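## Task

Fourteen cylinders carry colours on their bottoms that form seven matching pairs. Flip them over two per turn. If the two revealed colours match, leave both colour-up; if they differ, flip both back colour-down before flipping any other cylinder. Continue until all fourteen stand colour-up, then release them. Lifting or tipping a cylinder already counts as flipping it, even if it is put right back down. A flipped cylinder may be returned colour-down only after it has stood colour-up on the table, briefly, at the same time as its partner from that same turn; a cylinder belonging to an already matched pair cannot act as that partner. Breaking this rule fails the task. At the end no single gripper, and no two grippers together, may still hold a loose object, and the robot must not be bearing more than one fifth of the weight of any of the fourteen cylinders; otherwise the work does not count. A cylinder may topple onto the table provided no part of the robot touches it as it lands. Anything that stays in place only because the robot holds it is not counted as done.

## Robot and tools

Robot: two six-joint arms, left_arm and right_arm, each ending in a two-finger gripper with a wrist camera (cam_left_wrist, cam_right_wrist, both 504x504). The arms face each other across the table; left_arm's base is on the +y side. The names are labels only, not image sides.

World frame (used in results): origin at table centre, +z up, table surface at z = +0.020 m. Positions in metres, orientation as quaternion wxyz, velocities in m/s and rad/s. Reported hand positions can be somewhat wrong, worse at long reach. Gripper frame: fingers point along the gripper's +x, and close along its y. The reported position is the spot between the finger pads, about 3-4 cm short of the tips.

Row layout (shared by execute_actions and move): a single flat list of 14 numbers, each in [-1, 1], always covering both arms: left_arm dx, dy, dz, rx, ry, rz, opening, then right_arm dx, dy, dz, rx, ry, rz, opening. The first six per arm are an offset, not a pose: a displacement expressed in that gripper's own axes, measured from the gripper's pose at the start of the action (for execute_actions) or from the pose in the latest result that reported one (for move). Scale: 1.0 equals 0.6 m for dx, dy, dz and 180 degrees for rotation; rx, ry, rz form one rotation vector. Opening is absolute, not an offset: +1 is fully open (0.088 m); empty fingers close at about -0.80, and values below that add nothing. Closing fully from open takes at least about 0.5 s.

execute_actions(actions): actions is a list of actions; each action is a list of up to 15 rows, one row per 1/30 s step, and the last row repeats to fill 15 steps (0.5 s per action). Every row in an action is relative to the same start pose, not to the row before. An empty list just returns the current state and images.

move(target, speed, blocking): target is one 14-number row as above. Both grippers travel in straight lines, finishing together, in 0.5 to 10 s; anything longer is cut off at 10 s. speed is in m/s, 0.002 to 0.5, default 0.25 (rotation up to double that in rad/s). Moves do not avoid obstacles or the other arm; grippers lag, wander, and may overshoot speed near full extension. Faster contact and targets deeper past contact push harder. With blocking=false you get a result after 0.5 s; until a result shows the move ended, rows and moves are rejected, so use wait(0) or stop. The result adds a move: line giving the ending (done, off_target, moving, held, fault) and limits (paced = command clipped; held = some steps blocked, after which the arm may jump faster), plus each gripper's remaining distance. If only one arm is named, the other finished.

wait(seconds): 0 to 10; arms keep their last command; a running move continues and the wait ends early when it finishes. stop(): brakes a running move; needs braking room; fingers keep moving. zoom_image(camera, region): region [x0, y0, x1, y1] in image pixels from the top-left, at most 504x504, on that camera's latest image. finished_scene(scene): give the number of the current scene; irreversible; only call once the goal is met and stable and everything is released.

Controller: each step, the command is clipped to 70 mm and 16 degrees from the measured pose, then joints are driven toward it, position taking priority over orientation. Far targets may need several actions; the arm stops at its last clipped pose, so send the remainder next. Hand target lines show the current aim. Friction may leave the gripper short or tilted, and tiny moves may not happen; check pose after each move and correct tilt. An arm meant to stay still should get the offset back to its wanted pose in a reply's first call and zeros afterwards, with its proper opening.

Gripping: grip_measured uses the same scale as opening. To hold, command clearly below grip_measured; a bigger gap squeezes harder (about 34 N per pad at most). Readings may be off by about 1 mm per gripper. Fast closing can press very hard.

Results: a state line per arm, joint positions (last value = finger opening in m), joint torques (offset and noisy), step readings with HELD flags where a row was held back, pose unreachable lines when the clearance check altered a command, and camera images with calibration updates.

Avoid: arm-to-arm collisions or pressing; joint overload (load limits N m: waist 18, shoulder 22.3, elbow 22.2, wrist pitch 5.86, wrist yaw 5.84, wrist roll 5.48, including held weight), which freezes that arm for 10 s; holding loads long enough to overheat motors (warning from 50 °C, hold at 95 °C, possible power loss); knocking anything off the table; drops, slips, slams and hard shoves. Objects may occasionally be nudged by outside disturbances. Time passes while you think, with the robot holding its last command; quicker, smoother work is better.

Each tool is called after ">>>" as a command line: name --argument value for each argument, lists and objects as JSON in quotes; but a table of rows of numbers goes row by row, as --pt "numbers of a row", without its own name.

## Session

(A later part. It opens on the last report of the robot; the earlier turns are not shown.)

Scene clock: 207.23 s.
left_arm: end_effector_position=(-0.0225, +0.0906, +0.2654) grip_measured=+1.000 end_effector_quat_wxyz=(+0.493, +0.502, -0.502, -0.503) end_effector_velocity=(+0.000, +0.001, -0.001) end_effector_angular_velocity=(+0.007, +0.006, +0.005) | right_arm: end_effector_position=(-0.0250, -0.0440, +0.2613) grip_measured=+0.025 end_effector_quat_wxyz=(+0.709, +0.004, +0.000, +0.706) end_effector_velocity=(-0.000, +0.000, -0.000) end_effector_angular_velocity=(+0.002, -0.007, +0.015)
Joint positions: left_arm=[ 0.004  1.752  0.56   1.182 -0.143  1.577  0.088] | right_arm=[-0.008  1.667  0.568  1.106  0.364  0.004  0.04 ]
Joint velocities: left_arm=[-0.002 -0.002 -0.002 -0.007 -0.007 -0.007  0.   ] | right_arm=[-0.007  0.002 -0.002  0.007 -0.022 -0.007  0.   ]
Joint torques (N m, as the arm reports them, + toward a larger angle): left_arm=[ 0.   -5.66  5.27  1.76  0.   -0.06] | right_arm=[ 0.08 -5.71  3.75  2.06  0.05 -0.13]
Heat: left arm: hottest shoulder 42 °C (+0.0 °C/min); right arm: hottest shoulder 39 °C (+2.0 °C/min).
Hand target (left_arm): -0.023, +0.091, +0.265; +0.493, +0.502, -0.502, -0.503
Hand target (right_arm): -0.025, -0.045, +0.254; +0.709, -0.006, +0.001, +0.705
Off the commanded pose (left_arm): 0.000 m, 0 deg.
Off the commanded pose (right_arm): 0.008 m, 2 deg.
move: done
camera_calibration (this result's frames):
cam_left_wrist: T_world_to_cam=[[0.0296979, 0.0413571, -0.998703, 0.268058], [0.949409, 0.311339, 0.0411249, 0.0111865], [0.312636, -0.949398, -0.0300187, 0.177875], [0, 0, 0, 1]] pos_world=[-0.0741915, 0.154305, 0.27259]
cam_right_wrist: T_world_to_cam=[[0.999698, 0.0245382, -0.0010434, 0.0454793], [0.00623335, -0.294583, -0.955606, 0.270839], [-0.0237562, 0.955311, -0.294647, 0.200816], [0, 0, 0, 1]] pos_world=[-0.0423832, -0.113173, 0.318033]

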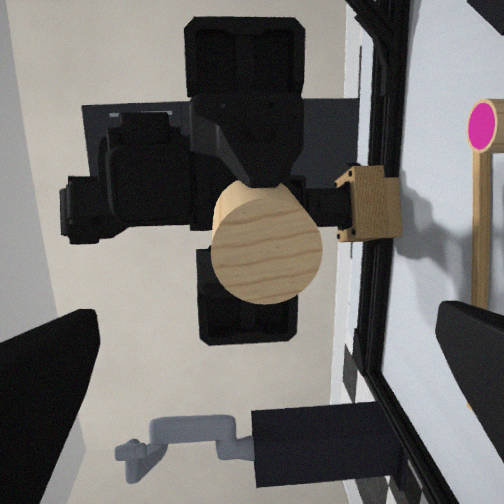

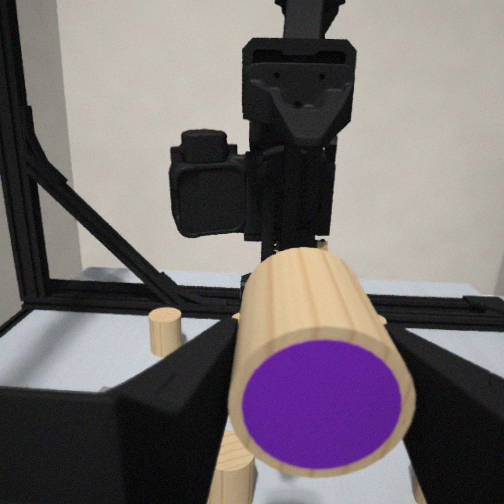

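>>> move --target '[0.137,-0.002,0,0,0,0,1, 0,0,0,0,0,0,-0.3]' --speed 0.1

>>> move --target '[0,0,0,0,0,0,-0.3, 0,0,0,0,0,0,-0.3]'

>>> move --target '[0,0,0,0,0,0,-0.3, 0,0,0,0,0,0,1]'

>>> move --target '[-0.06,0,0,0,0,0,-0.3, -0.09,0,0,0,0,0,1]' --speed 0.12

>>> move --target '[-0.13,-0.178,-0.078,0,0,-0.494,-0.3, -0.099,0.059,-0.18,-0.002,0.507,-0.002,0.6]' --speed 0.3

Scene clock: 211.50 s.
left_arm: end_effector_position=(-0.0229, +0.0111, +0.2643) grip_measured=+1.000 end_effector_quat_wxyz=(+0.495, +0.502, -0.501, -0.502) end_effector_velocity=(-0.000, -0.003, -0.000) end_effector_angular_velocity=(+0.003, +0.022, +0.005) | right_arm: end_effector_position=(-0.0250, -0.0441, +0.2608) grip_measured=+0.025 end_effector_quat_wxyz=(+0.709, +0.004, +0.000, +0.706) end_effector_velocity=(+0.002, +0.000, -0.003) end_effector_angular_velocity=(-0.011, +0.003, +0.000)
Joint positions: left_arm=[ 0.035  1.983  0.896  1.079 -0.116  1.577  0.088] | right_arm=[-0.008  1.668  0.567  1.107  0.364  0.004  0.04 ]
Joint velocities: left_arm=[-0.002  0.007  0.012 -0.007 -0.007 -0.022  0.   ] | right_arm=[-0.007  0.002 -0.002 -0.007 -0.007  0.007 -0.   ]
Joint torques (N m, as the arm reports them, + toward a larger angle): left_arm=[ 0.13 -6.63  6.75  1.6   0.19 -0.02] | right_arm=[ 0.06 -6.74  5.29  1.72  0.01  0.01]
Heat: left arm: hottest shoulder 42 °C (-1.0 °C/min); right arm: hottest shoulder 38 °C (+1.0 °C/min).
Hand target (left_arm): -0.023, +0.008, +0.263; +0.493, +0.502, -0.502, -0.503
Hand target (right_arm): -0.025, -0.044, +0.261; +0.709, +0.004, +0.000, +0.706
Off the commanded pose (left_arm): 0.003 m, 0 deg.
Off the commanded pose (right_arm): 0.001 m, 0 deg.
move: done
camera_calibration (this result's frames):
cam_left_wrist: T_world_to_cam=[[0.0291016, 0.0399919, -0.998776, 0.270227], [0.948231, 0.31502, 0.0402425, 0.0365149], [0.316244, -0.948242, -0.028754, 0.10222], [0, 0, 0, 1]] pos_world=[-0.0748149, 0.0746191, 0.271366]
cam_right_wrist: T_world_to_cam=[[0.999699, 0.0245355, -0.000410967, 0.045293], [0.00685396, -0.295267, -0.95539, 0.270271], [-0.0235624, 0.9551, -0.295346, 0.200903], [0, 0, 0, 1]] pos_world=[-0.0423981, -0.113192, 0.317569]

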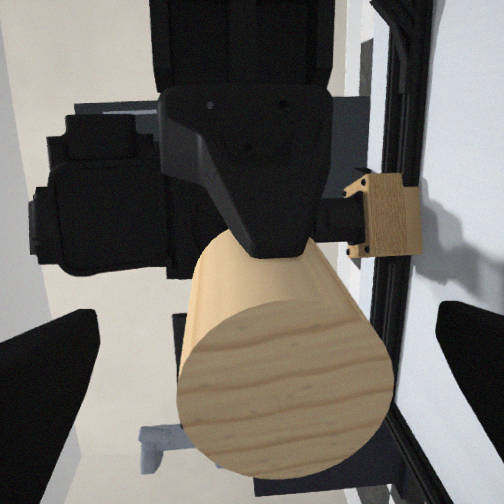

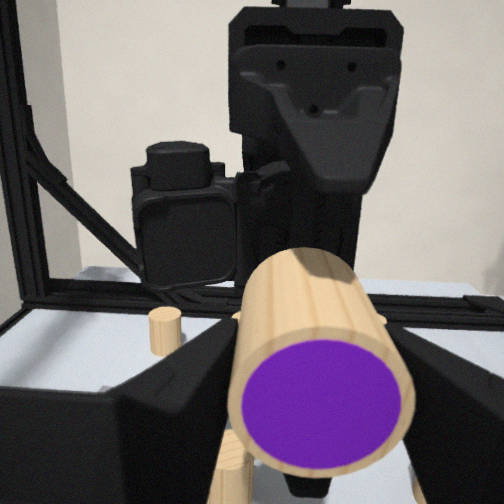

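Scene clock: 212.00 s.
left_arm: end_effector_position=(-0.0229, +0.0110, +0.2642) grip_measured=+0.041 end_effector_quat_wxyz=(+0.495, +0.502, -0.501, -0.502) end_effector_velocity=(+0.002, +0.000, -0.001) end_effector_angular_velocity=(-0.002, -0.007, +0.019) | right_arm: end_effector_position=(-0.0250, -0.0441, +0.2608) grip_measured=+0.025 end_effector_quat_wxyz=(+0.709, +0.004, +0.000, +0.706) end_effector_velocity=(+0.002, +0.001, +0.000) end_effector_angular_velocity=(-0.002, -0.008, -0.000)
Joint positions: left_arm=[ 0.035  1.983  0.896  1.079 -0.116  1.577  0.041] | right_arm=[-0.008  1.668  0.567  1.106  0.364  0.004  0.04 ]
Joint velocities: left_arm=[-0.002  0.002 -0.002  0.007 -0.022  0.007 -0.   ] | right_arm=[-0.007 -0.002  0.002 -0.007 -0.007 -0.007 -0.   ]
Joint torques (N m, as the arm reports them, + toward a larger angle): left_arm=[ 0.03 -7.46  5.6   1.78  0.   -0.03] | right_arm=[ 0.06 -6.61  5.23  1.82 -0.01 -0.01]
Heat: left arm: hottest shoulder 42 °C (-1.0 °C/min); right arm: hottest shoulder 38 °C (+1.0 °C/min).
Hand target (left_arm): -0.023, +0.011, +0.264; +0.495, +0.502, -0.501, -0.502
Hand target (right_arm): -0.025, -0.044, +0.261; +0.709, +0.004, +0.000, +0.706
Off the commanded pose (left_arm): 0.000 m, 0 deg.
Off the commanded pose (right_arm): 0.000 m, 0 deg.
move: done
camera_calibration (this result's frames):
cam_left_wrist: T_world_to_cam=[[0.0291016, 0.0399919, -0.998776, 0.270191], [0.948231, 0.31502, 0.0402425, 0.036556], [0.316244, -0.948242, -0.028754, 0.102135], [0, 0, 0, 1]] pos_world=[-0.0748261, 0.0745275, 0.271326]
cam_right_wrist: T_world_to_cam=[[0.999699, 0.0245354, -0.000285405, 0.0452604], [0.00698232, -0.295608, -0.955284, 0.270156], [-0.0235226, 0.954994, -0.29569, 0.200965], [0, 0, 0, 1]] pos_world=[-0.0424059, -0.113171, 0.317512]

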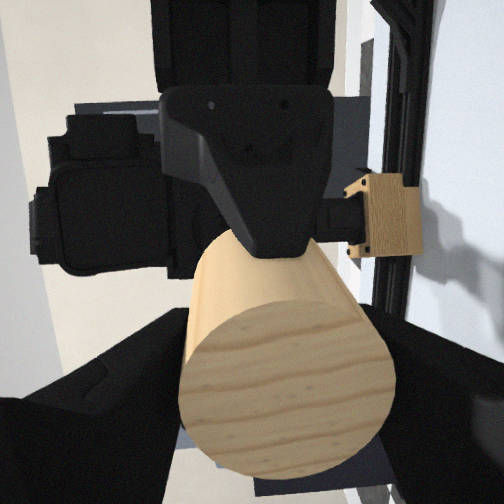

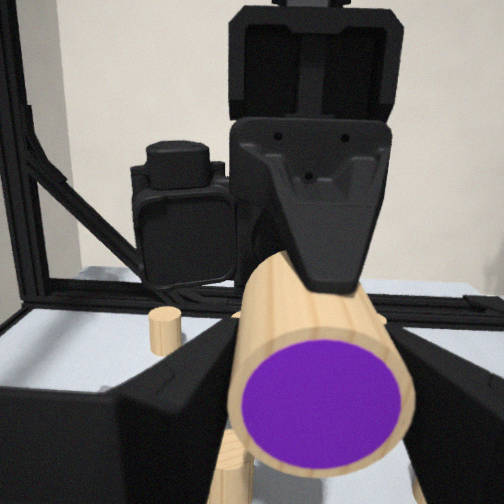

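Scene clock: 212.70 s.
left_arm: end_effector_position=(-0.0229, +0.0110, +0.2640) grip_measured=+0.041 end_effector_quat_wxyz=(+0.494, +0.502, -0.501, -0.502) end_effector_velocity=(-0.003, +0.001, -0.004) end_effector_angular_velocity=(+0.012, +0.006, +0.000) | right_arm: end_effector_position=(-0.0250, -0.0441, +0.2608) grip_measured=+1.000 end_effector_quat_wxyz=(+0.709, +0.004, +0.000, +0.706) end_effector_velocity=(-0.002, -0.000, -0.001) end_effector_angular_velocity=(-0.007, +0.005, +0.020)
Joint positions: left_arm=[ 0.035  1.983  0.896  1.078 -0.116  1.577  0.041] | right_arm=[-0.008  1.668  0.567  1.106  0.364  0.004  0.088]
Joint velocities: left_arm=[-0.007  0.002 -0.002 -0.007 -0.007 -0.007 -0.   ] | right_arm=[-0.002 -0.002 -0.002 -0.007 -0.022  0.007  0.   ]
Joint torques (N m, as the arm reports them, + toward a larger angle): left_arm=[ 0.02 -7.44  5.74  1.8  -0.03 -0.04] | right_arm=[ 0.1  -6.6   5.26  1.8   0.01  0.  ]
Heat: left arm: hottest shoulder 42 °C (-1.0 °C/min); right arm: hottest shoulder 38 °C (+1.0 °C/min).
Hand target (left_arm): -0.023, +0.011, +0.264; +0.495, +0.502, -0.501, -0.502
Hand target (right_arm): -0.025, -0.044, +0.261; +0.709, +0.004, +0.000, +0.705
Off the commanded pose (left_arm): 0.000 m, 0 deg.
Off the commanded pose (right_arm): 0.000 m, 0 deg.
move: done
camera_calibration (this result's frames):
cam_left_wrist: T_world_to_cam=[[0.0291941, 0.0407483, -0.998743, 0.27001], [0.948228, 0.314989, 0.0405689, 0.0364761], [0.316247, -0.94822, -0.0294428, 0.102313], [0, 0, 0, 1]] pos_world=[-0.0748266, 0.0745234, 0.271204]
cam_right_wrist: T_world_to_cam=[[0.999699, 0.0245354, -0.000285405, 0.0452604], [0.00698232, -0.295608, -0.955284, 0.270156], [-0.0235226, 0.954994, -0.29569, 0.200965], [0, 0, 0, 1]] pos_world=[-0.0424059, -0.113171, 0.317512]

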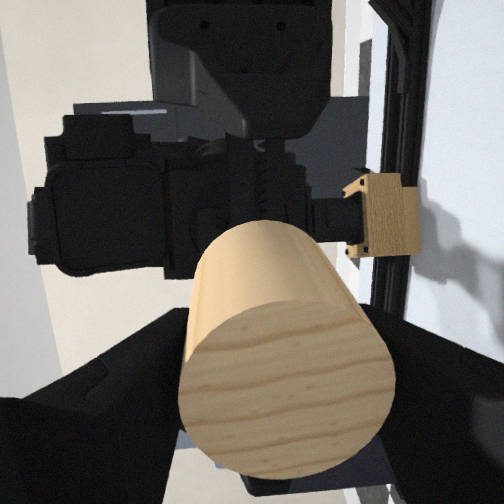

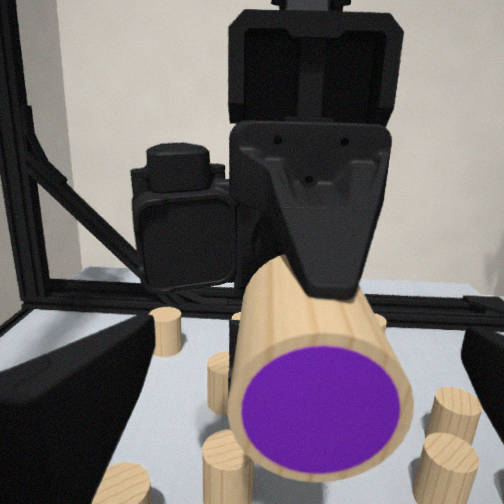

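Scene clock: 213.60 s.
left_arm: end_effector_position=(-0.0228, +0.0452, +0.2580) grip_measured=+0.040 end_effector_quat_wxyz=(+0.489, +0.506, -0.499, -0.506) end_effector_velocity=(+0.000, +0.002, -0.001) end_effector_angular_velocity=(+0.007, +0.020, +0.015) | right_arm: end_effector_position=(-0.0259, -0.0947, +0.2631) grip_measured=+1.000 end_effector_quat_wxyz=(+0.709, +0.007, -0.001, +0.706) end_effector_velocity=(-0.001, -0.002, +0.000) end_effector_angular_velocity=(-0.002, -0.008, +0.010)
Joint positions: left_arm=[ 0.024  1.898  0.744  1.128 -0.122  1.577  0.041] | right_arm=[0.072 1.491 0.392 1.112 0.445 0.004 0.088]
Joint velocities: left_arm=[-0.007 -0.007 -0.007 -0.007 -0.022 -0.022 -0.001] | right_arm=[ 0.002 -0.012 -0.007 -0.007 -0.007 -0.007  0.   ]
Joint torques (N m, as the arm reports them, + toward a larger angle): left_arm=[-0.2  -8.09  4.9   2.14 -0.2  -0.09] | right_arm=[ 0.03 -6.2   3.53  1.61  0.16 -0.01]
Heat: left arm: hottest shoulder 42 °C (-1.0 °C/min); right arm: hottest shoulder 38 °C (+1.0 °C/min).
Hand target (left_arm): -0.023, +0.047, +0.264; +0.494, +0.502, -0.501, -0.502
Hand target (right_arm): -0.025, -0.098, +0.261; +0.709, +0.004, +0.000, +0.705
Off the commanded pose (left_arm): 0.007 m, 1 deg.
Off the commanded pose (right_arm): 0.004 m, 0 deg.
move: done
camera_calibration (this result's frames):
cam_left_wrist: T_world_to_cam=[[0.0315706, 0.0568617, -0.997883, 0.261657], [0.949324, 0.310652, 0.047736, 0.0242388], [0.312708, -0.948822, -0.0441728, 0.138267], [0, 0, 0, 1]] pos_world=[-0.0745084, 0.108783, 0.266053]
cam_right_wrist: T_world_to_cam=[[0.999682, 0.0249332, -0.00376373, 0.0483481], [0.00360805, -0.289165, -0.957272, 0.258459], [-0.0249562, 0.956954, -0.289163, 0.248415], [0, 0, 0, 1]] pos_world=[-0.0430658, -0.16419, 0.31943]

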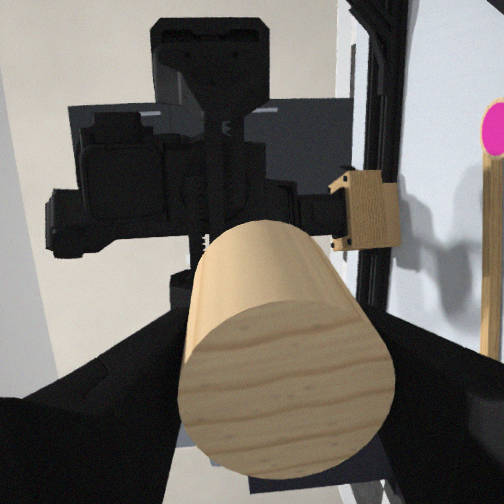

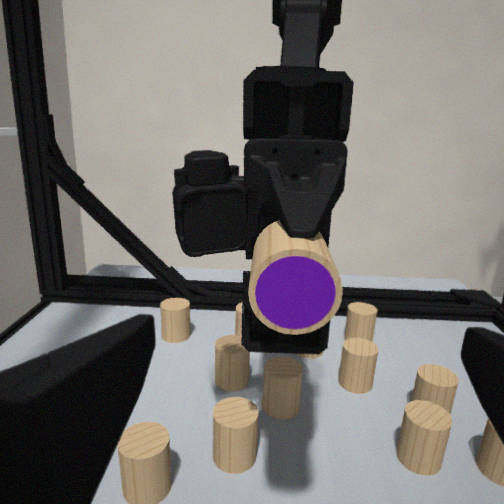

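Scene clock: 216.70 s.
left_arm: end_effector_position=(+0.0254, +0.1270, +0.1530) grip_measured=+0.037 end_effector_quat_wxyz=(-0.002, +0.711, +0.001, -0.703) end_effector_velocity=(+0.002, -0.001, +0.009) end_effector_angular_velocity=(+0.002, -0.022, +0.005) | right_arm: end_effector_position=(-0.0613, -0.1544, +0.1556) grip_measured=+0.600 end_effector_quat_wxyz=(+0.505, -0.500, +0.501, +0.495) end_effector_velocity=(-0.004, -0.002, +0.003) end_effector_angular_velocity=(-0.022, +0.030, +0.019)
Joint positions: left_arm=[ 0.161  2.092  1.567 -1.051 -0.012  1.576  0.041] | right_arm=[ 0.053  1.828  1.308 -1.056  0.007  0.433  0.068]
Joint velocities: left_arm=[-0.002 -0.002  0.032 -0.037 -0.022 -0.007 -0.   ] | right_arm=[-0.002  0.002  0.017 -0.022 -0.037 -0.022 -0.   ]
Joint torques (N m, as the arm reports them, + toward a larger angle): left_arm=[ 0.15 -7.26  6.84 -0.02  0.22  0.09] | right_arm=[-0.19 -6.43  6.84 -0.05 -0.07 -0.1 ]
Heat: left arm: hottest shoulder 42 °C (-2.0 °C/min); right arm: hottest shoulder 38 °C (+1.0 °C/min).
Hand target (left_arm): +0.025, +0.125, +0.153; -0.003, +0.709, +0.001, -0.705
Hand target (right_arm): -0.062, -0.152, +0.154; +0.502, -0.502, +0.503, +0.493
Off the commanded pose (left_arm): 0.002 m, 1 deg.
Off the commanded pose (right_arm): 0.002 m, 1 deg.
move: done
camera_calibration (this result's frames):
cam_left_wrist: T_world_to_cam=[[0.0222673, 0.999059, 0.0372327, -0.127074], [0.942637, -0.0333881, 0.332146, -0.0415667], [0.333076, 0.0277009, -0.942493, 0.209103], [0, 0, 0, 1]] pos_world=[-0.0276352, 0.119774, 0.215615]
cam_right_wrist: T_world_to_cam=[[0.999775, -0.00634443, -0.0202242, 0.0825061], [0.0000568702, -0.953346, 0.30188, -0.160314], [-0.021196, -0.301814, -0.953131, 0.182815], [0, 0, 0, 1]] pos_world=[-0.0786035, -0.0971347, 0.224311]

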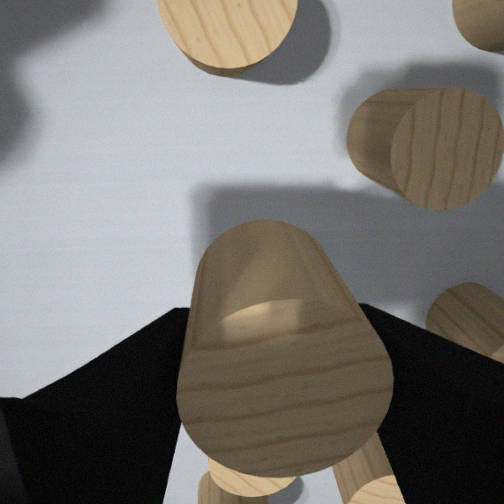

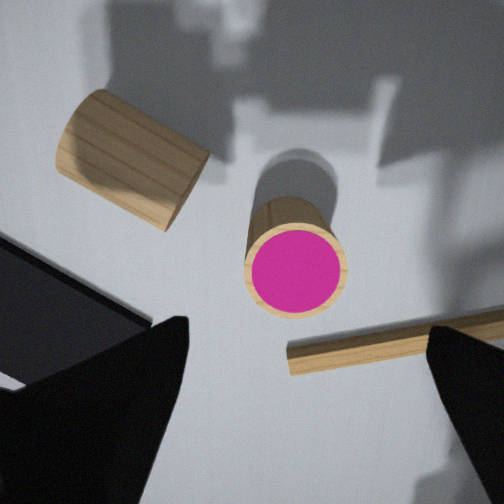

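>>> move --target '[0.12,0,0,0,-0.004,-0.002,-0.3, 0.131,-0.002,0.001,0,0.004,0,0.6]' --speed 0.09

>>> move --target '[0.02,0,0,0,0,0,-0.3, 0,0,0,0,0,0,-0.3]' --speed 0.03

Scene clock: 219.37 s.
left_arm: end_effector_position=(+0.0265, +0.1263, +0.0844) grip_measured=+0.035 end_effector_quat_wxyz=(-0.001, +0.709, +0.001, -0.705) end_effector_velocity=(+0.000, +0.002, +0.000) end_effector_angular_velocity=(+0.007, -0.007, +0.005) | right_arm: end_effector_position=(-0.0616, -0.1500, +0.0842) grip_measured=+0.600 end_effector_quat_wxyz=(+0.506, -0.495, +0.501, +0.497) end_effector_velocity=(-0.001, +0.001, +0.000) end_effector_angular_velocity=(+0.004, +0.010, -0.010)
Joint positions: left_arm=[ 0.167  2.197  1.441 -0.819 -0.006  1.581  0.041] | right_arm=[ 0.048  1.944  1.154 -0.775  0.005  0.432  0.068]
Joint velocities: left_arm=[-0.002 -0.002 -0.002 -0.007 -0.007 -0.007 -0.   ] | right_arm=[-0.002 -0.002 -0.002  0.007 -0.007  0.007 -0.   ]
Joint torques (N m, as the arm reports them, + toward a larger angle): left_arm=[ 0.13 -7.62  4.82  0.36  0.26  0.09] | right_arm=[-0.2  -6.96  3.47  0.29 -0.1  -0.2 ]
Heat: left arm: hottest shoulder 42 °C (-2.0 °C/min); right arm: hottest shoulder 38 °C (+1.0 °C/min).
Hand target (left_arm): +0.027, +0.128, +0.081; -0.004, +0.707, +0.003, -0.707
Hand target (right_arm): -0.059, -0.154, +0.077; +0.502, -0.503, +0.504, +0.491
Off the commanded pose (left_arm): 0.004 m, 1 deg.
Off the commanded pose (right_arm): 0.008 m, 1 deg.
move: done
camera_calibration (this result's frames):
cam_left_wrist: T_world_to_cam=[[0.0217041, 0.999104, 0.0363322, -0.123727], [0.944677, -0.0323911, 0.326398, -0.0196145], [0.327282, 0.027238, -0.944534, 0.144448], [0, 0, 0, 1]] pos_world=[-0.0260605, 0.119046, 0.147333]
cam_right_wrist: T_world_to_cam=[[0.999598, -0.0099392, -0.0265375, 0.0814355], [-0.00172858, -0.956115, 0.292987, -0.134269], [-0.0282849, -0.292823, -0.955748, 0.117162], [0, 0, 0, 1]] pos_world=[-0.078321, -0.0932592, 0.153477]

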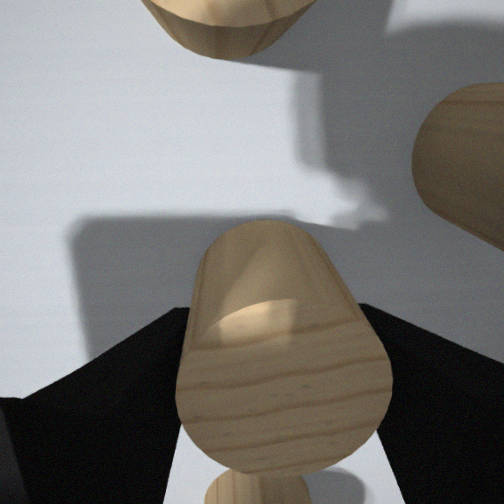

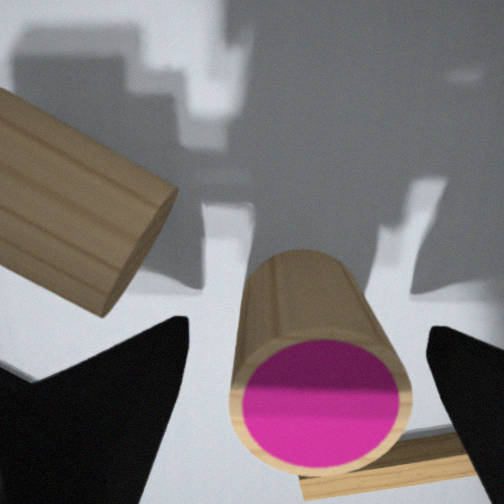

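Scene clock: 220.07 s.
left_arm: end_effector_position=(+0.0266, +0.1240, +0.0805) grip_measured=+0.035 end_effector_quat_wxyz=(+0.003, +0.709, -0.003, -0.705) end_effector_velocity=(+0.000, +0.002, +0.000) end_effector_angular_velocity=(+0.007, -0.007, +0.005) | right_arm: end_effector_position=(-0.0618, -0.1500, +0.0842) grip_measured=+0.026 end_effector_quat_wxyz=(+0.506, -0.495, +0.502, +0.498) end_effector_velocity=(+0.001, -0.002, +0.000) end_effector_angular_velocity=(-0.010, +0.004, +0.005)
Joint positions: left_arm=[ 0.167  2.202  1.432 -0.792 -0.006  1.581  0.041] | right_arm=[ 0.048  1.944  1.154 -0.775  0.004  0.432  0.04 ]
Joint velocities: left_arm=[-0.002 -0.002 -0.002 -0.007 -0.007 -0.007  0.   ] | right_arm=[-0.002 -0.002 -0.002 -0.007 -0.007 -0.007 -0.   ]
Joint torques (N m, as the arm reports them, + toward a larger angle): left_arm=[ 0.01 -6.67  4.54  0.92  0.09  0.04] | right_arm=[ 0.03 -8.35  4.86  0.11  0.06 -0.03]
Heat: left arm: hottest shoulder 42 °C (-2.0 °C/min); right arm: hottest shoulder 38 °C (+2.0 °C/min).
Hand target (left_arm): +0.027, +0.126, +0.073; -0.001, +0.709, +0.001, -0.705
Hand target (right_arm): -0.062, -0.150, +0.084; +0.506, -0.495, +0.501, +0.497
Off the commanded pose (left_arm): 0.008 m, 1 deg.
Off the commanded pose (right_arm): 0.000 m, 0 deg.
move: done
camera_calibration (this result's frames):
cam_left_wrist: T_world_to_cam=[[0.0217002, 0.999491, 0.0233743, -0.120317], [0.944635, -0.0281545, 0.326912, -0.0189806], [0.327403, 0.0149862, -0.944766, 0.142292], [0, 0, 0, 1]] pos_world=[-0.0260461, 0.117589, 0.14345]
cam_right_wrist: T_world_to_cam=[[0.999562, -0.0103165, -0.0277397, 0.081669], [-0.00173376, -0.956081, 0.293097, -0.134267], [-0.0295451, -0.29292, -0.95568, 0.11706], [0, 0, 0, 1]] pos_world=[-0.0784074, -0.0932387, 0.15349]

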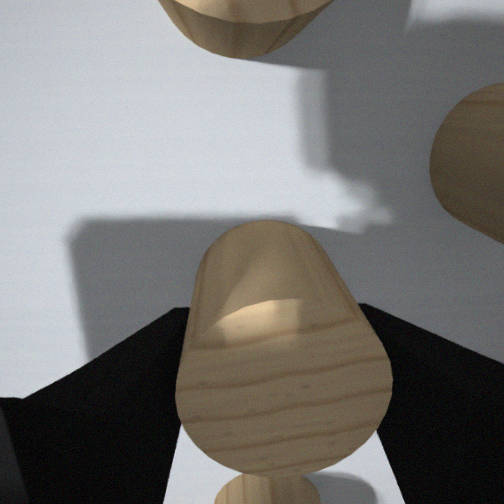

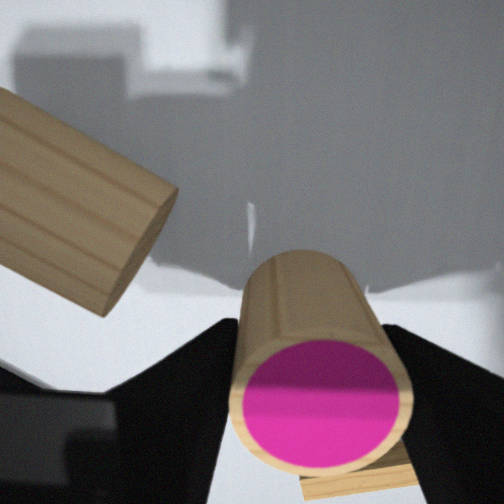

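>>> move --target '[0,0,0,0,0,0,0.6, 0,0,0,0,0,0,-0.3]'

>>> move --target '[-0.13,0,0,0,0,0,0.6, -0.13,0,0,0,0,0,-0.3]' --speed 0.15

>>> move --target '[-0.182,0.087,0.08,0,0,0.498,1, -0.165,-0.063,0.18,0,-0.5,0,-0.3]' --speed 0.3

Scene clock: 223.90 s.
left_arm: end_effector_position=(+0.0266, +0.1238, +0.0800) grip_measured=+0.599 end_effector_quat_wxyz=(+0.004, +0.709, -0.004, -0.705) end_effector_velocity=(+0.004, +0.002, +0.000) end_effector_angular_velocity=(+0.008, -0.022, -0.005) | right_arm: end_effector_position=(-0.0619, -0.1500, +0.0842) grip_measured=+0.025 end_effector_quat_wxyz=(+0.506, -0.495, +0.502, +0.498) end_effector_velocity=(+0.001, -0.003, +0.001) end_effector_angular_velocity=(-0.010, +0.004, +0.020)
Joint positions: left_arm=[ 0.167  2.203  1.432 -0.789 -0.006  1.581  0.068] | right_arm=[ 0.048  1.944  1.154 -0.775  0.004  0.432  0.04 ]
Joint velocities: left_arm=[ 0.002 -0.002 -0.002 -0.007 -0.022  0.007  0.   ] | right_arm=[-0.002 -0.007 -0.007 -0.007 -0.007 -0.022 -0.   ]
Joint torques (N m, as the arm reports them, + toward a larger angle): left_arm=[-0.02 -8.31  5.41  0.02  0.04  0.  ] | right_arm=[ 0.02 -8.39  4.85  0.1   0.01 -0.03]
Heat: left arm: hottest shoulder 42 °C (-2.0 °C/min); right arm: hottest shoulder 38 °C (+2.0 °C/min).
Hand target (left_arm): +0.027, +0.124, +0.080; +0.003, +0.709, -0.003, -0.705
Hand target (right_arm): -0.062, -0.150, +0.084; +0.506, -0.495, +0.502, +0.498
Off the commanded pose (left_arm): 0.000 m, 0 deg.
Off the commanded pose (right_arm): 0.000 m, 0 deg.
move: done
camera_calibration (this result's frames):
cam_left_wrist: T_world_to_cam=[[0.0217, 0.999517, 0.0222308, -0.120001], [0.944632, -0.0277803, 0.326954, -0.0188918], [0.327414, 0.013905, -0.944779, 0.142005], [0, 0, 0, 1]] pos_world=[-0.0260446, 0.117444, 0.143008]
cam_right_wrist: T_world_to_cam=[[0.999566, -0.00993519, -0.0277397, 0.081842], [-0.00136904, -0.956082, 0.293097, -0.134294], [-0.0294334, -0.292932, -0.95568, 0.117046], [0, 0, 0, 1]] pos_world=[-0.0785453, -0.0932961, 0.15349]

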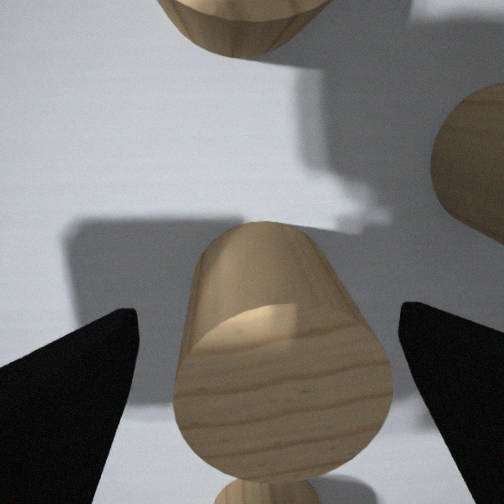

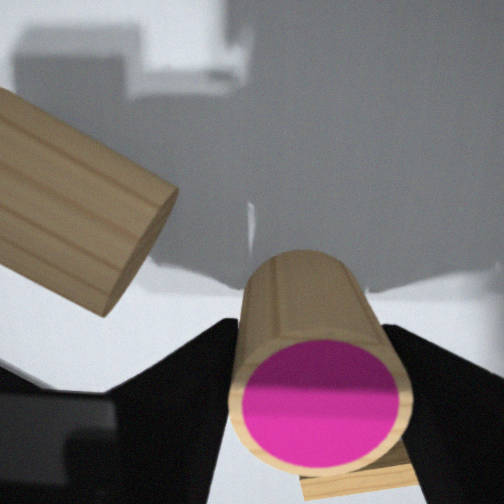

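Scene clock: 224.87 s.
left_arm: end_effector_position=(+0.0265, +0.1272, +0.1510) grip_measured=+0.600 end_effector_quat_wxyz=(-0.003, +0.709, +0.003, -0.705) end_effector_velocity=(-0.002, -0.004, +0.005) end_effector_angular_velocity=(-0.012, +0.007, +0.005) | right_arm: end_effector_position=(-0.0605, -0.1532, +0.1562) grip_measured=+0.025 end_effector_quat_wxyz=(+0.504, -0.501, +0.504, +0.492) end_effector_velocity=(-0.003, +0.001, +0.004) end_effector_angular_velocity=(+0.004, +0.010, +0.010)
Joint positions: left_arm=[ 0.167  2.096  1.565 -1.048 -0.006  1.581  0.068] | right_arm=[ 0.048  1.835  1.32  -1.067  0.004  0.432  0.04 ]
Joint velocities: left_arm=[-0.002 -0.002  0.017 -0.007  0.007 -0.007 -0.   ] | right_arm=[ 0.002 -0.002  0.012 -0.007 -0.007 -0.007 -0.   ]
Joint torques (N m, as the arm reports them, + toward a larger angle): left_arm=[-0.3  -9.36  6.75  0.    0.03 -0.05] | right_arm=[ 0.12 -9.03  7.03 -0.07  0.01  0.01]
Heat: left arm: hottest shoulder 42 °C (-2.0 °C/min); right arm: hottest shoulder 39 °C (+3.0 °C/min).
Hand target (left_arm): +0.026, +0.124, +0.158; +0.004, +0.709, -0.004, -0.705
Hand target (right_arm): -0.062, -0.150, +0.162; +0.506, -0.495, +0.502, +0.498
Off the commanded pose (left_arm): 0.008 m, 1 deg.
Off the commanded pose (right_arm): 0.007 m, 1 deg.
move: done
camera_calibration (this result's frames):
cam_left_wrist: T_world_to_cam=[[0.0217056, 0.998943, 0.0405232, -0.127645], [0.944691, -0.0337603, 0.32622, -0.041091], [0.327243, 0.0312011, -0.944425, 0.206744], [0, 0, 0, 1]] pos_world=[-0.0260666, 0.119672, 0.213831]
cam_right_wrist: T_world_to_cam=[[0.99974, -0.0103291, -0.0203178, 0.0812013], [-0.0035531, -0.951148, 0.308714, -0.160255], [-0.022514, -0.308561, -0.950938, 0.182323], [0, 0, 0, 1]] pos_world=[-0.0776448, -0.0953301, 0.224501]

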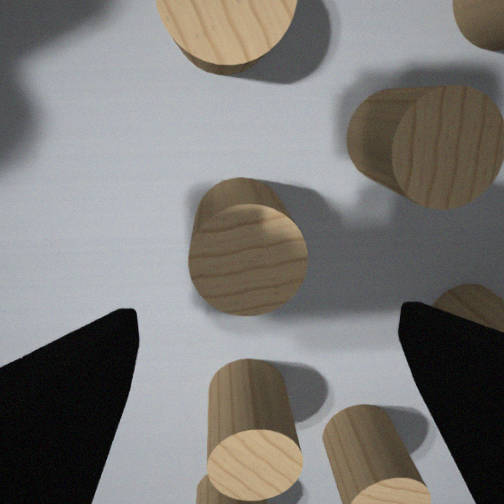

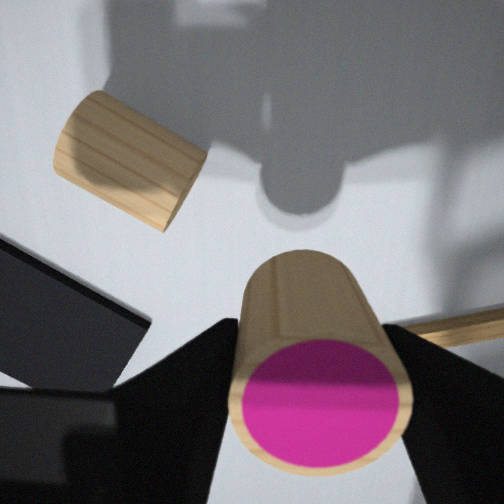

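Scene clock: 228.03 s.
left_arm: end_effector_position=(-0.0226, +0.0740, +0.2645) grip_measured=+1.000 end_effector_quat_wxyz=(+0.495, +0.500, -0.502, -0.503) end_effector_velocity=(+0.000, +0.000, -0.002) end_effector_angular_velocity=(+0.003, +0.021, +0.015) | right_arm: end_effector_position=(-0.0236, -0.0441, +0.2624) grip_measured=+0.024 end_effector_quat_wxyz=(+0.710, +0.007, +0.002, +0.704) end_effector_velocity=(+0.000, -0.000, +0.003) end_effector_angular_velocity=(+0.016, -0.016, +0.005)
Joint positions: left_arm=[ 0.013  1.808  0.626  1.176 -0.132  1.574  0.088] | right_arm=[-0.011  1.662  0.568  1.101  0.366  0.01   0.04 ]
Joint velocities: left_arm=[-0.007  0.007 -0.002  0.007 -0.022 -0.022  0.   ] | right_arm=[-0.002  0.002 -0.002  0.022 -0.007 -0.022 -0.   ]
Joint torques (N m, as the arm reports them, + toward a larger angle): left_arm=[-0.24 -5.19  4.71  1.99 -0.2   0.07] | right_arm=[-0.3  -5.43  3.92  2.11 -0.08 -0.18]
Heat: left arm: hottest shoulder 42 °C (-2.0 °C/min); right arm: hottest shoulder 39 °C (+3.0 °C/min).
Hand target (left_arm): -0.023, +0.075, +0.260; +0.492, +0.504, -0.501, -0.503
Hand target (right_arm): -0.022, -0.045, +0.255; +0.710, -0.004, +0.003, +0.704
Off the commanded pose (left_arm): 0.005 m, 1 deg.
Off the commanded pose (right_arm): 0.008 m, 2 deg.
move: done
camera_calibration (this result's frames):
cam_left_wrist: T_world_to_cam=[[0.0261221, 0.0379683, -0.998937, 0.268062], [0.950017, 0.310043, 0.0366272, 0.0177344], [0.311104, -0.949964, -0.0279715, 0.161517], [0, 0, 0, 1]] pos_world=[-0.0740989, 0.137759, 0.271646]
cam_right_wrist: T_world_to_cam=[[0.999766, 0.0203829, -0.0072797, 0.045477], [-0.000960711, -0.294217, -0.955738, 0.271725], [-0.0216225, 0.955521, -0.294129, 0.201198], [0, 0, 0, 1]] pos_world=[-0.0408549, -0.11323, 0.319207]

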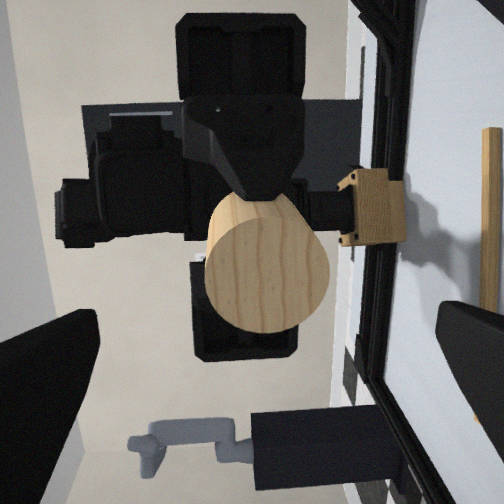

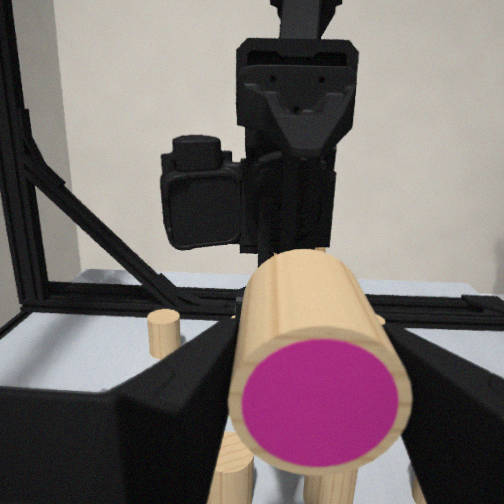

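>>> move --target '[0.11,0.002,-0.002,0,0,0,1, 0,0,0,0,0,0,-0.3]' --speed 0.1

>>> move --target '[0,0,0,0,0,0,-0.3, 0,0,0,0,0,0,-0.3]'

>>> move --target '[0,0,0,0,0,0,-0.3, 0,0,0,0,0,0,1]'

>>> move --target '[-0.06,0,0,0,0,0,-0.3, -0.12,0,-0.006,0,0,0.002,1]' --speed 0.12

>>> move --target '[0.012,-0.18,-0.008,0,0,-0.494,-0.3, 0,0,0,0,0,0,1]' --speed 0.3

Scene clock: 234.13 s.
left_arm: end_effector_position=(-0.0218, +0.0107, +0.2660) grip_measured=+1.000 end_effector_quat_wxyz=(+0.496, +0.500, -0.502, -0.502) end_effector_velocity=(-0.000, -0.003, -0.000) end_effector_angular_velocity=(+0.002, -0.008, +0.005) | right_arm: end_effector_position=(-0.0236, -0.0441, +0.2621) grip_measured=+0.024 end_effector_quat_wxyz=(+0.710, +0.006, +0.002, +0.704) end_effector_velocity=(+0.000, -0.000, -0.005) end_effector_angular_velocity=(-0.021, -0.015, +0.005)
Joint positions: left_arm=[ 0.039  1.98   0.898  1.077 -0.11   1.574  0.088] | right_arm=[-0.011  1.663  0.568  1.102  0.366  0.01   0.04 ]
Joint velocities: left_arm=[-0.002  0.007  0.012 -0.007 -0.007  0.007  0.   ] | right_arm=[-0.002 -0.002 -0.002 -0.022 -0.007 -0.007 -0.   ]
Joint torques (N m, as the arm reports them, + toward a larger angle): left_arm=[ 0.18 -6.46  6.84  1.61  0.18 -0.04] | right_arm=[ 0.08 -6.74  5.31  1.71  0.01  0.01]
Heat: left arm: hottest shoulder 42 °C (-2.0 °C/min); right arm: hottest shoulder 38 °C (+2.0 °C/min).
Hand target (left_arm): -0.022, +0.008, +0.265; +0.495, +0.500, -0.502, -0.503
Hand target (right_arm): -0.024, -0.044, +0.263; +0.710, +0.007, +0.002, +0.704
Off the commanded pose (left_arm): 0.003 m, 0 deg.
Off the commanded pose (right_arm): 0.000 m, 0 deg.
move: done
camera_calibration (this result's frames):
cam_left_wrist: T_world_to_cam=[[0.025713, 0.0369491, -0.998986, 0.272], [0.948837, 0.313706, 0.0360251, 0.0366911], [0.314719, -0.948801, -0.0269924, 0.100996], [0, 0, 0, 1]] pos_world=[-0.0735931, 0.0742645, 0.273129]
cam_right_wrist: T_world_to_cam=[[0.999762, 0.0207594, -0.00676997, 0.0454183], [-0.000354782, -0.294561, -0.955632, 0.271356], [-0.0218325, 0.955407, -0.294484, 0.201164], [0, 0, 0, 1]] pos_world=[-0.0409193, -0.113205, 0.318864]

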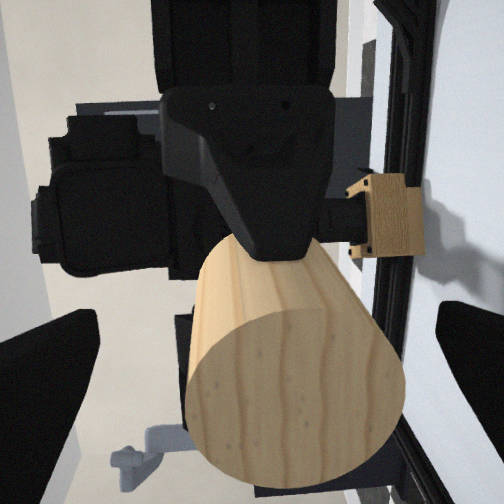

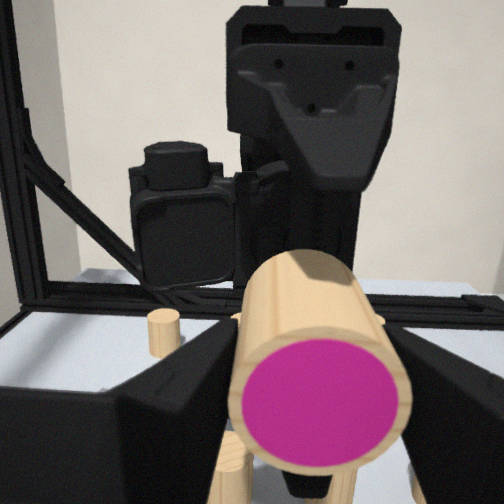

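Scene clock: 234.63 s.
left_arm: end_effector_position=(-0.0218, +0.0106, +0.2658) grip_measured=+0.042 end_effector_quat_wxyz=(+0.496, +0.501, -0.502, -0.502) end_effector_velocity=(-0.002, +0.002, -0.000) end_effector_angular_velocity=(-0.002, +0.022, -0.010) | right_arm: end_effector_position=(-0.0236, -0.0441, +0.2621) grip_measured=+0.024 end_effector_quat_wxyz=(+0.710, +0.006, +0.002, +0.704) end_effector_velocity=(-0.002, -0.001, -0.005) end_effector_angular_velocity=(-0.021, -0.015, +0.010)
Joint positions: left_arm=[ 0.039  1.981  0.899  1.077 -0.11   1.575  0.041] | right_arm=[-0.011  1.663  0.568  1.102  0.366  0.01   0.04 ]
Joint velocities: left_arm=[-0.002 -0.002 -0.007  0.007  0.007 -0.022 -0.   ] | right_arm=[ 0.002 -0.002 -0.002 -0.022 -0.007 -0.007 -0.   ]
Joint torques (N m, as the arm reports them, + toward a larger angle): left_arm=[ 0.   -7.43  5.78  1.78 -0.02 -0.09] | right_arm=[ 0.06 -6.6   5.29  1.82  0.    0.  ]
Heat: left arm: hottest shoulder 42 °C (-2.0 °C/min); right arm: hottest shoulder 38 °C (+2.0 °C/min).
Hand target (left_arm): -0.022, +0.011, +0.266; +0.496, +0.500, -0.502, -0.502
Hand target (right_arm): -0.024, -0.044, +0.262; +0.710, +0.006, +0.002, +0.704
Off the commanded pose (left_arm): 0.000 m, 0 deg.
Off the commanded pose (right_arm): 0.000 m, 0 deg.
move: done
camera_calibration (this result's frames):
cam_left_wrist: T_world_to_cam=[[0.0265649, 0.0377001, -0.998936, 0.271796], [0.948807, 0.313675, 0.0370699, 0.0364592], [0.314738, -0.948782, -0.0274374, 0.101026], [0, 0, 0, 1]] pos_world=[-0.0736096, 0.0741685, 0.272927]
cam_right_wrist: T_world_to_cam=[[0.999762, 0.0207594, -0.00676997, 0.0454183], [-0.000354782, -0.294561, -0.955632, 0.271356], [-0.0218325, 0.955407, -0.294484, 0.201164], [0, 0, 0, 1]] pos_world=[-0.0409193, -0.113205, 0.318864]

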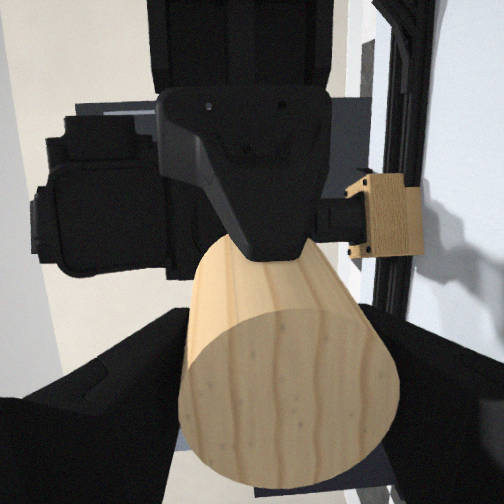

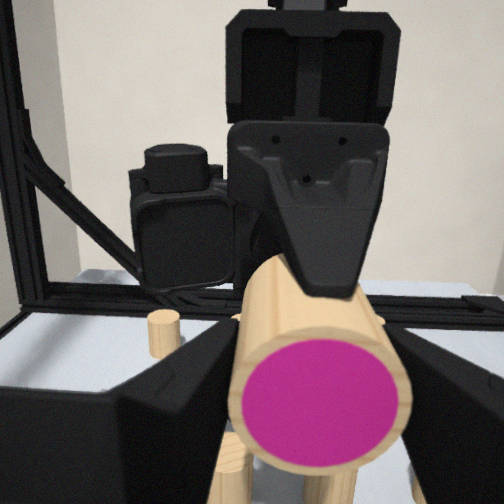

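Scene clock: 235.33 s.
left_arm: end_effector_position=(-0.0218, +0.0107, +0.2657) grip_measured=+0.041 end_effector_quat_wxyz=(+0.495, +0.501, -0.502, -0.502) end_effector_velocity=(-0.003, +0.001, +0.004) end_effector_angular_velocity=(-0.012, +0.009, +0.000) | right_arm: end_effector_position=(-0.0236, -0.0441, +0.2621) grip_measured=+1.000 end_effector_quat_wxyz=(+0.710, +0.006, +0.002, +0.704) end_effector_velocity=(+0.000, -0.000, -0.005) end_effector_angular_velocity=(-0.021, -0.015, +0.005)
Joint positions: left_arm=[ 0.039  1.981  0.898  1.077 -0.11   1.575  0.041] | right_arm=[-0.011  1.663  0.568  1.102  0.366  0.01   0.088]
Joint velocities: left_arm=[-0.007 -0.007 -0.002  0.007 -0.007 -0.007 -0.   ] | right_arm=[-0.002 -0.002 -0.002 -0.022 -0.007 -0.007  0.   ]
Joint torques (N m, as the arm reports them, + toward a larger angle): left_arm=[ 0.03 -7.48  5.68  1.75 -0.01 -0.05] | right_arm=[ 0.07 -6.59  5.26  1.81  0.01 -0.01]
Heat: left arm: hottest shoulder 42 °C (-2.0 °C/min); right arm: hottest shoulder 38 °C (+2.0 °C/min).
Hand target (left_arm): -0.022, +0.011, +0.266; +0.495, +0.501, -0.502, -0.502
Hand target (right_arm): -0.024, -0.044, +0.262; +0.710, +0.006, +0.002, +0.704
Off the commanded pose (left_arm): 0.000 m, 0 deg.
Off the commanded pose (right_arm): 0.000 m, 0 deg.
move: done
camera_calibration (this result's frames):
cam_left_wrist: T_world_to_cam=[[0.0266097, 0.0380785, -0.99892, 0.271639], [0.948805, 0.31366, 0.0372314, 0.0363913], [0.31474, -0.948771, -0.0277827, 0.101179], [0, 0, 0, 1]] pos_world=[-0.0736015, 0.0742376, 0.272802]
cam_right_wrist: T_world_to_cam=[[0.999762, 0.0207594, -0.00676997, 0.0454183], [-0.000354782, -0.294561, -0.955632, 0.271356], [-0.0218325, 0.955407, -0.294484, 0.201164], [0, 0, 0, 1]] pos_world=[-0.0409193, -0.113205, 0.318864]

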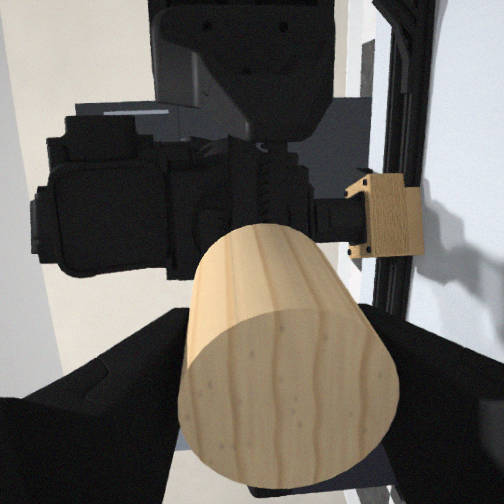

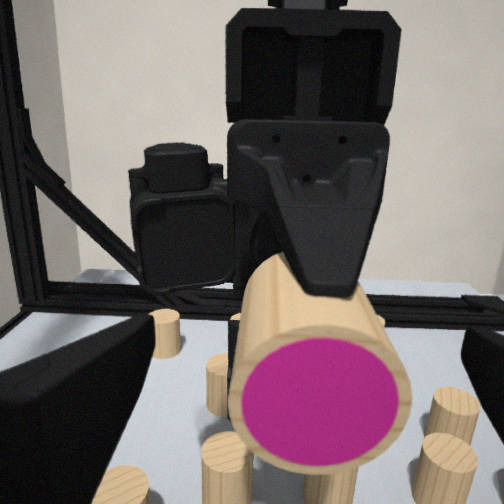

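Scene clock: 236.40 s.
left_arm: end_effector_position=(-0.0217, +0.0447, +0.2600) grip_measured=+0.040 end_effector_quat_wxyz=(+0.490, +0.504, -0.499, -0.506) end_effector_velocity=(+0.002, +0.002, -0.001) end_effector_angular_velocity=(+0.007, +0.006, +0.020) | right_arm: end_effector_position=(-0.0250, -0.1128, +0.2608) grip_measured=+1.000 end_effector_quat_wxyz=(+0.708, +0.010, +0.001, +0.707) end_effector_velocity=(+0.002, -0.003, -0.002) end_effector_angular_velocity=(-0.007, -0.011, -0.005)
Joint positions: left_arm=[ 0.029  1.895  0.747  1.127 -0.117  1.575  0.041] | right_arm=[0.103 1.43  0.327 1.118 0.472 0.01  0.088]
Joint velocities: left_arm=[-0.002 -0.007 -0.007 -0.007 -0.022 -0.007 -0.   ] | right_arm=[ 0.002 -0.012 -0.012 -0.007  0.007 -0.007  0.   ]
Joint torques (N m, as the arm reports them, + toward a larger angle): left_arm=[-0.3  -8.21  4.96  2.11 -0.2  -0.04] | right_arm=[ 0.11 -5.37  3.72  1.51  0.12 -0.02]
Heat: left arm: hottest shoulder 42 °C (-2.0 °C/min); right arm: hottest shoulder 38 °C (+2.0 °C/min).
Hand target (left_arm): -0.022, +0.047, +0.266; +0.496, +0.501, -0.502, -0.502
Hand target (right_arm): -0.024, -0.116, +0.258; +0.708, +0.007, +0.002, +0.706
Off the commanded pose (left_arm): 0.006 m, 1 deg.
Off the commanded pose (right_arm): 0.004 m, 0 deg.
move: done
camera_calibration (this result's frames):
cam_left_wrist: T_world_to_cam=[[0.0286931, 0.0527063, -0.998198, 0.263844], [0.949916, 0.309442, 0.0436443, 0.0243947], [0.311184, -0.949457, -0.0411877, 0.136765], [0, 0, 0, 1]] pos_world=[-0.0733025, 0.108397, 0.267937]
cam_right_wrist: T_world_to_cam=[[0.999558, 0.0276892, -0.0108472, 0.0500403], [-0.00241427, -0.287997, -0.957628, 0.251092], [-0.0296399, 0.957231, -0.287802, 0.264692], [0, 0, 0, 1]] pos_world=[-0.0415665, -0.182444, 0.317174]

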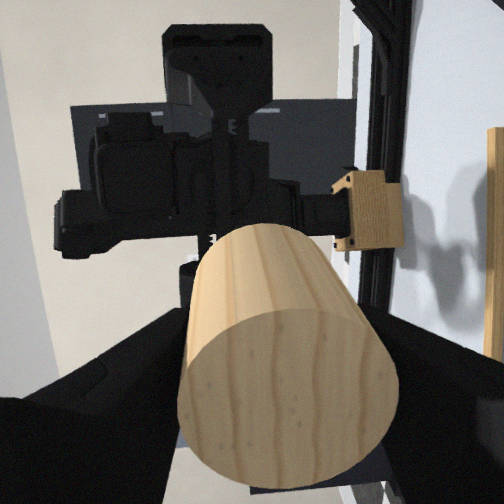

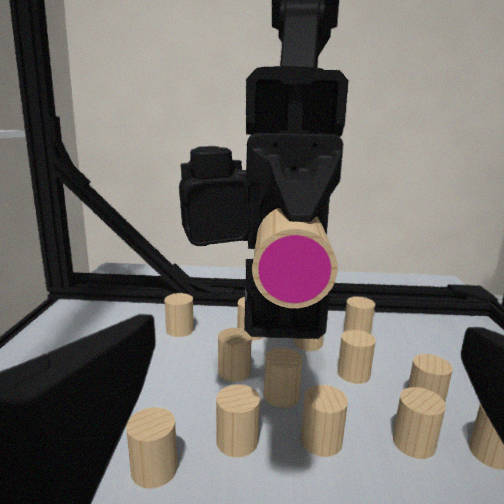

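Scene clock: 239.63 s.
left_arm: end_effector_position=(-0.0162, +0.0401, +0.1527) grip_measured=+0.038 end_effector_quat_wxyz=(-0.002, +0.710, -0.002, -0.704) end_effector_velocity=(+0.000, +0.001, +0.001) end_effector_angular_velocity=(+0.012, -0.008, +0.005) | right_arm: end_effector_position=(-0.0250, -0.1128, +0.2609) grip_measured=+1.000 end_effector_quat_wxyz=(+0.708, +0.011, +0.001, +0.707) end_effector_velocity=(+0.000, -0.000, +0.001) end_effector_angular_velocity=(+0.007, +0.011, +0.005)
Joint positions: left_arm=[ 0.075  2.482  2.225 -1.314 -0.008  1.495  0.041] | right_arm=[0.103 1.43  0.327 1.118 0.472 0.01  0.088]
Joint velocities: left_arm=[-0.002  0.007  0.017 -0.022 -0.007 -0.007 -0.   ] | right_arm=[-0.002 -0.002 -0.002  0.007 -0.007  0.007  0.   ]
Joint torques (N m, as the arm reports them, + toward a larger angle): left_arm=[ 0.28 -9.24  7.28 -0.01  0.25  0.  ] | right_arm=[ 0.03 -4.67  5.25  1.76  0.    0.  ]
Heat: left arm: hottest shoulder 42 °C (-2.0 °C/min); right arm: hottest shoulder 38 °C (+2.0 °C/min).
Hand target (left_arm): -0.016, +0.039, +0.151; -0.002, +0.708, -0.001, -0.706
Hand target (right_arm): -0.025, -0.113, +0.261; +0.708, +0.010, +0.001, +0.707
Off the commanded pose (left_arm): 0.001 m, 0 deg.
Off the commanded pose (right_arm): 0.000 m, 0 deg.
move: done
camera_calibration (this result's frames):
cam_left_wrist: T_world_to_cam=[[0.0273381, 0.99913, 0.0315023, -0.0383859], [0.943614, -0.0361943, 0.329062, -0.00459992], [0.329916, 0.0207301, -0.943783, 0.225432], [0, 0, 0, 1]] pos_world=[-0.0689838, 0.0335128, 0.215482]
cam_right_wrist: T_world_to_cam=[[0.999556, 0.0276929, -0.0110108, 0.0500729], [-0.00258003, -0.287671, -0.957726, 0.251263], [-0.0296897, 0.957329, -0.287472, 0.264676], [0, 0, 0, 1]] pos_world=[-0.0415442, -0.182487, 0.317279]

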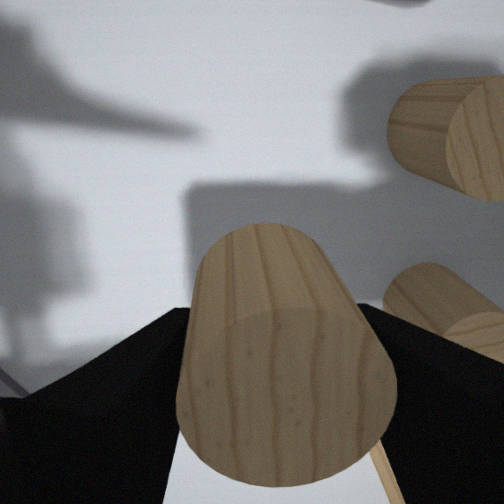

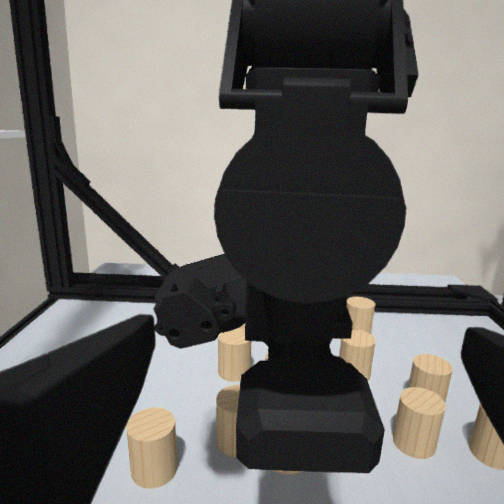

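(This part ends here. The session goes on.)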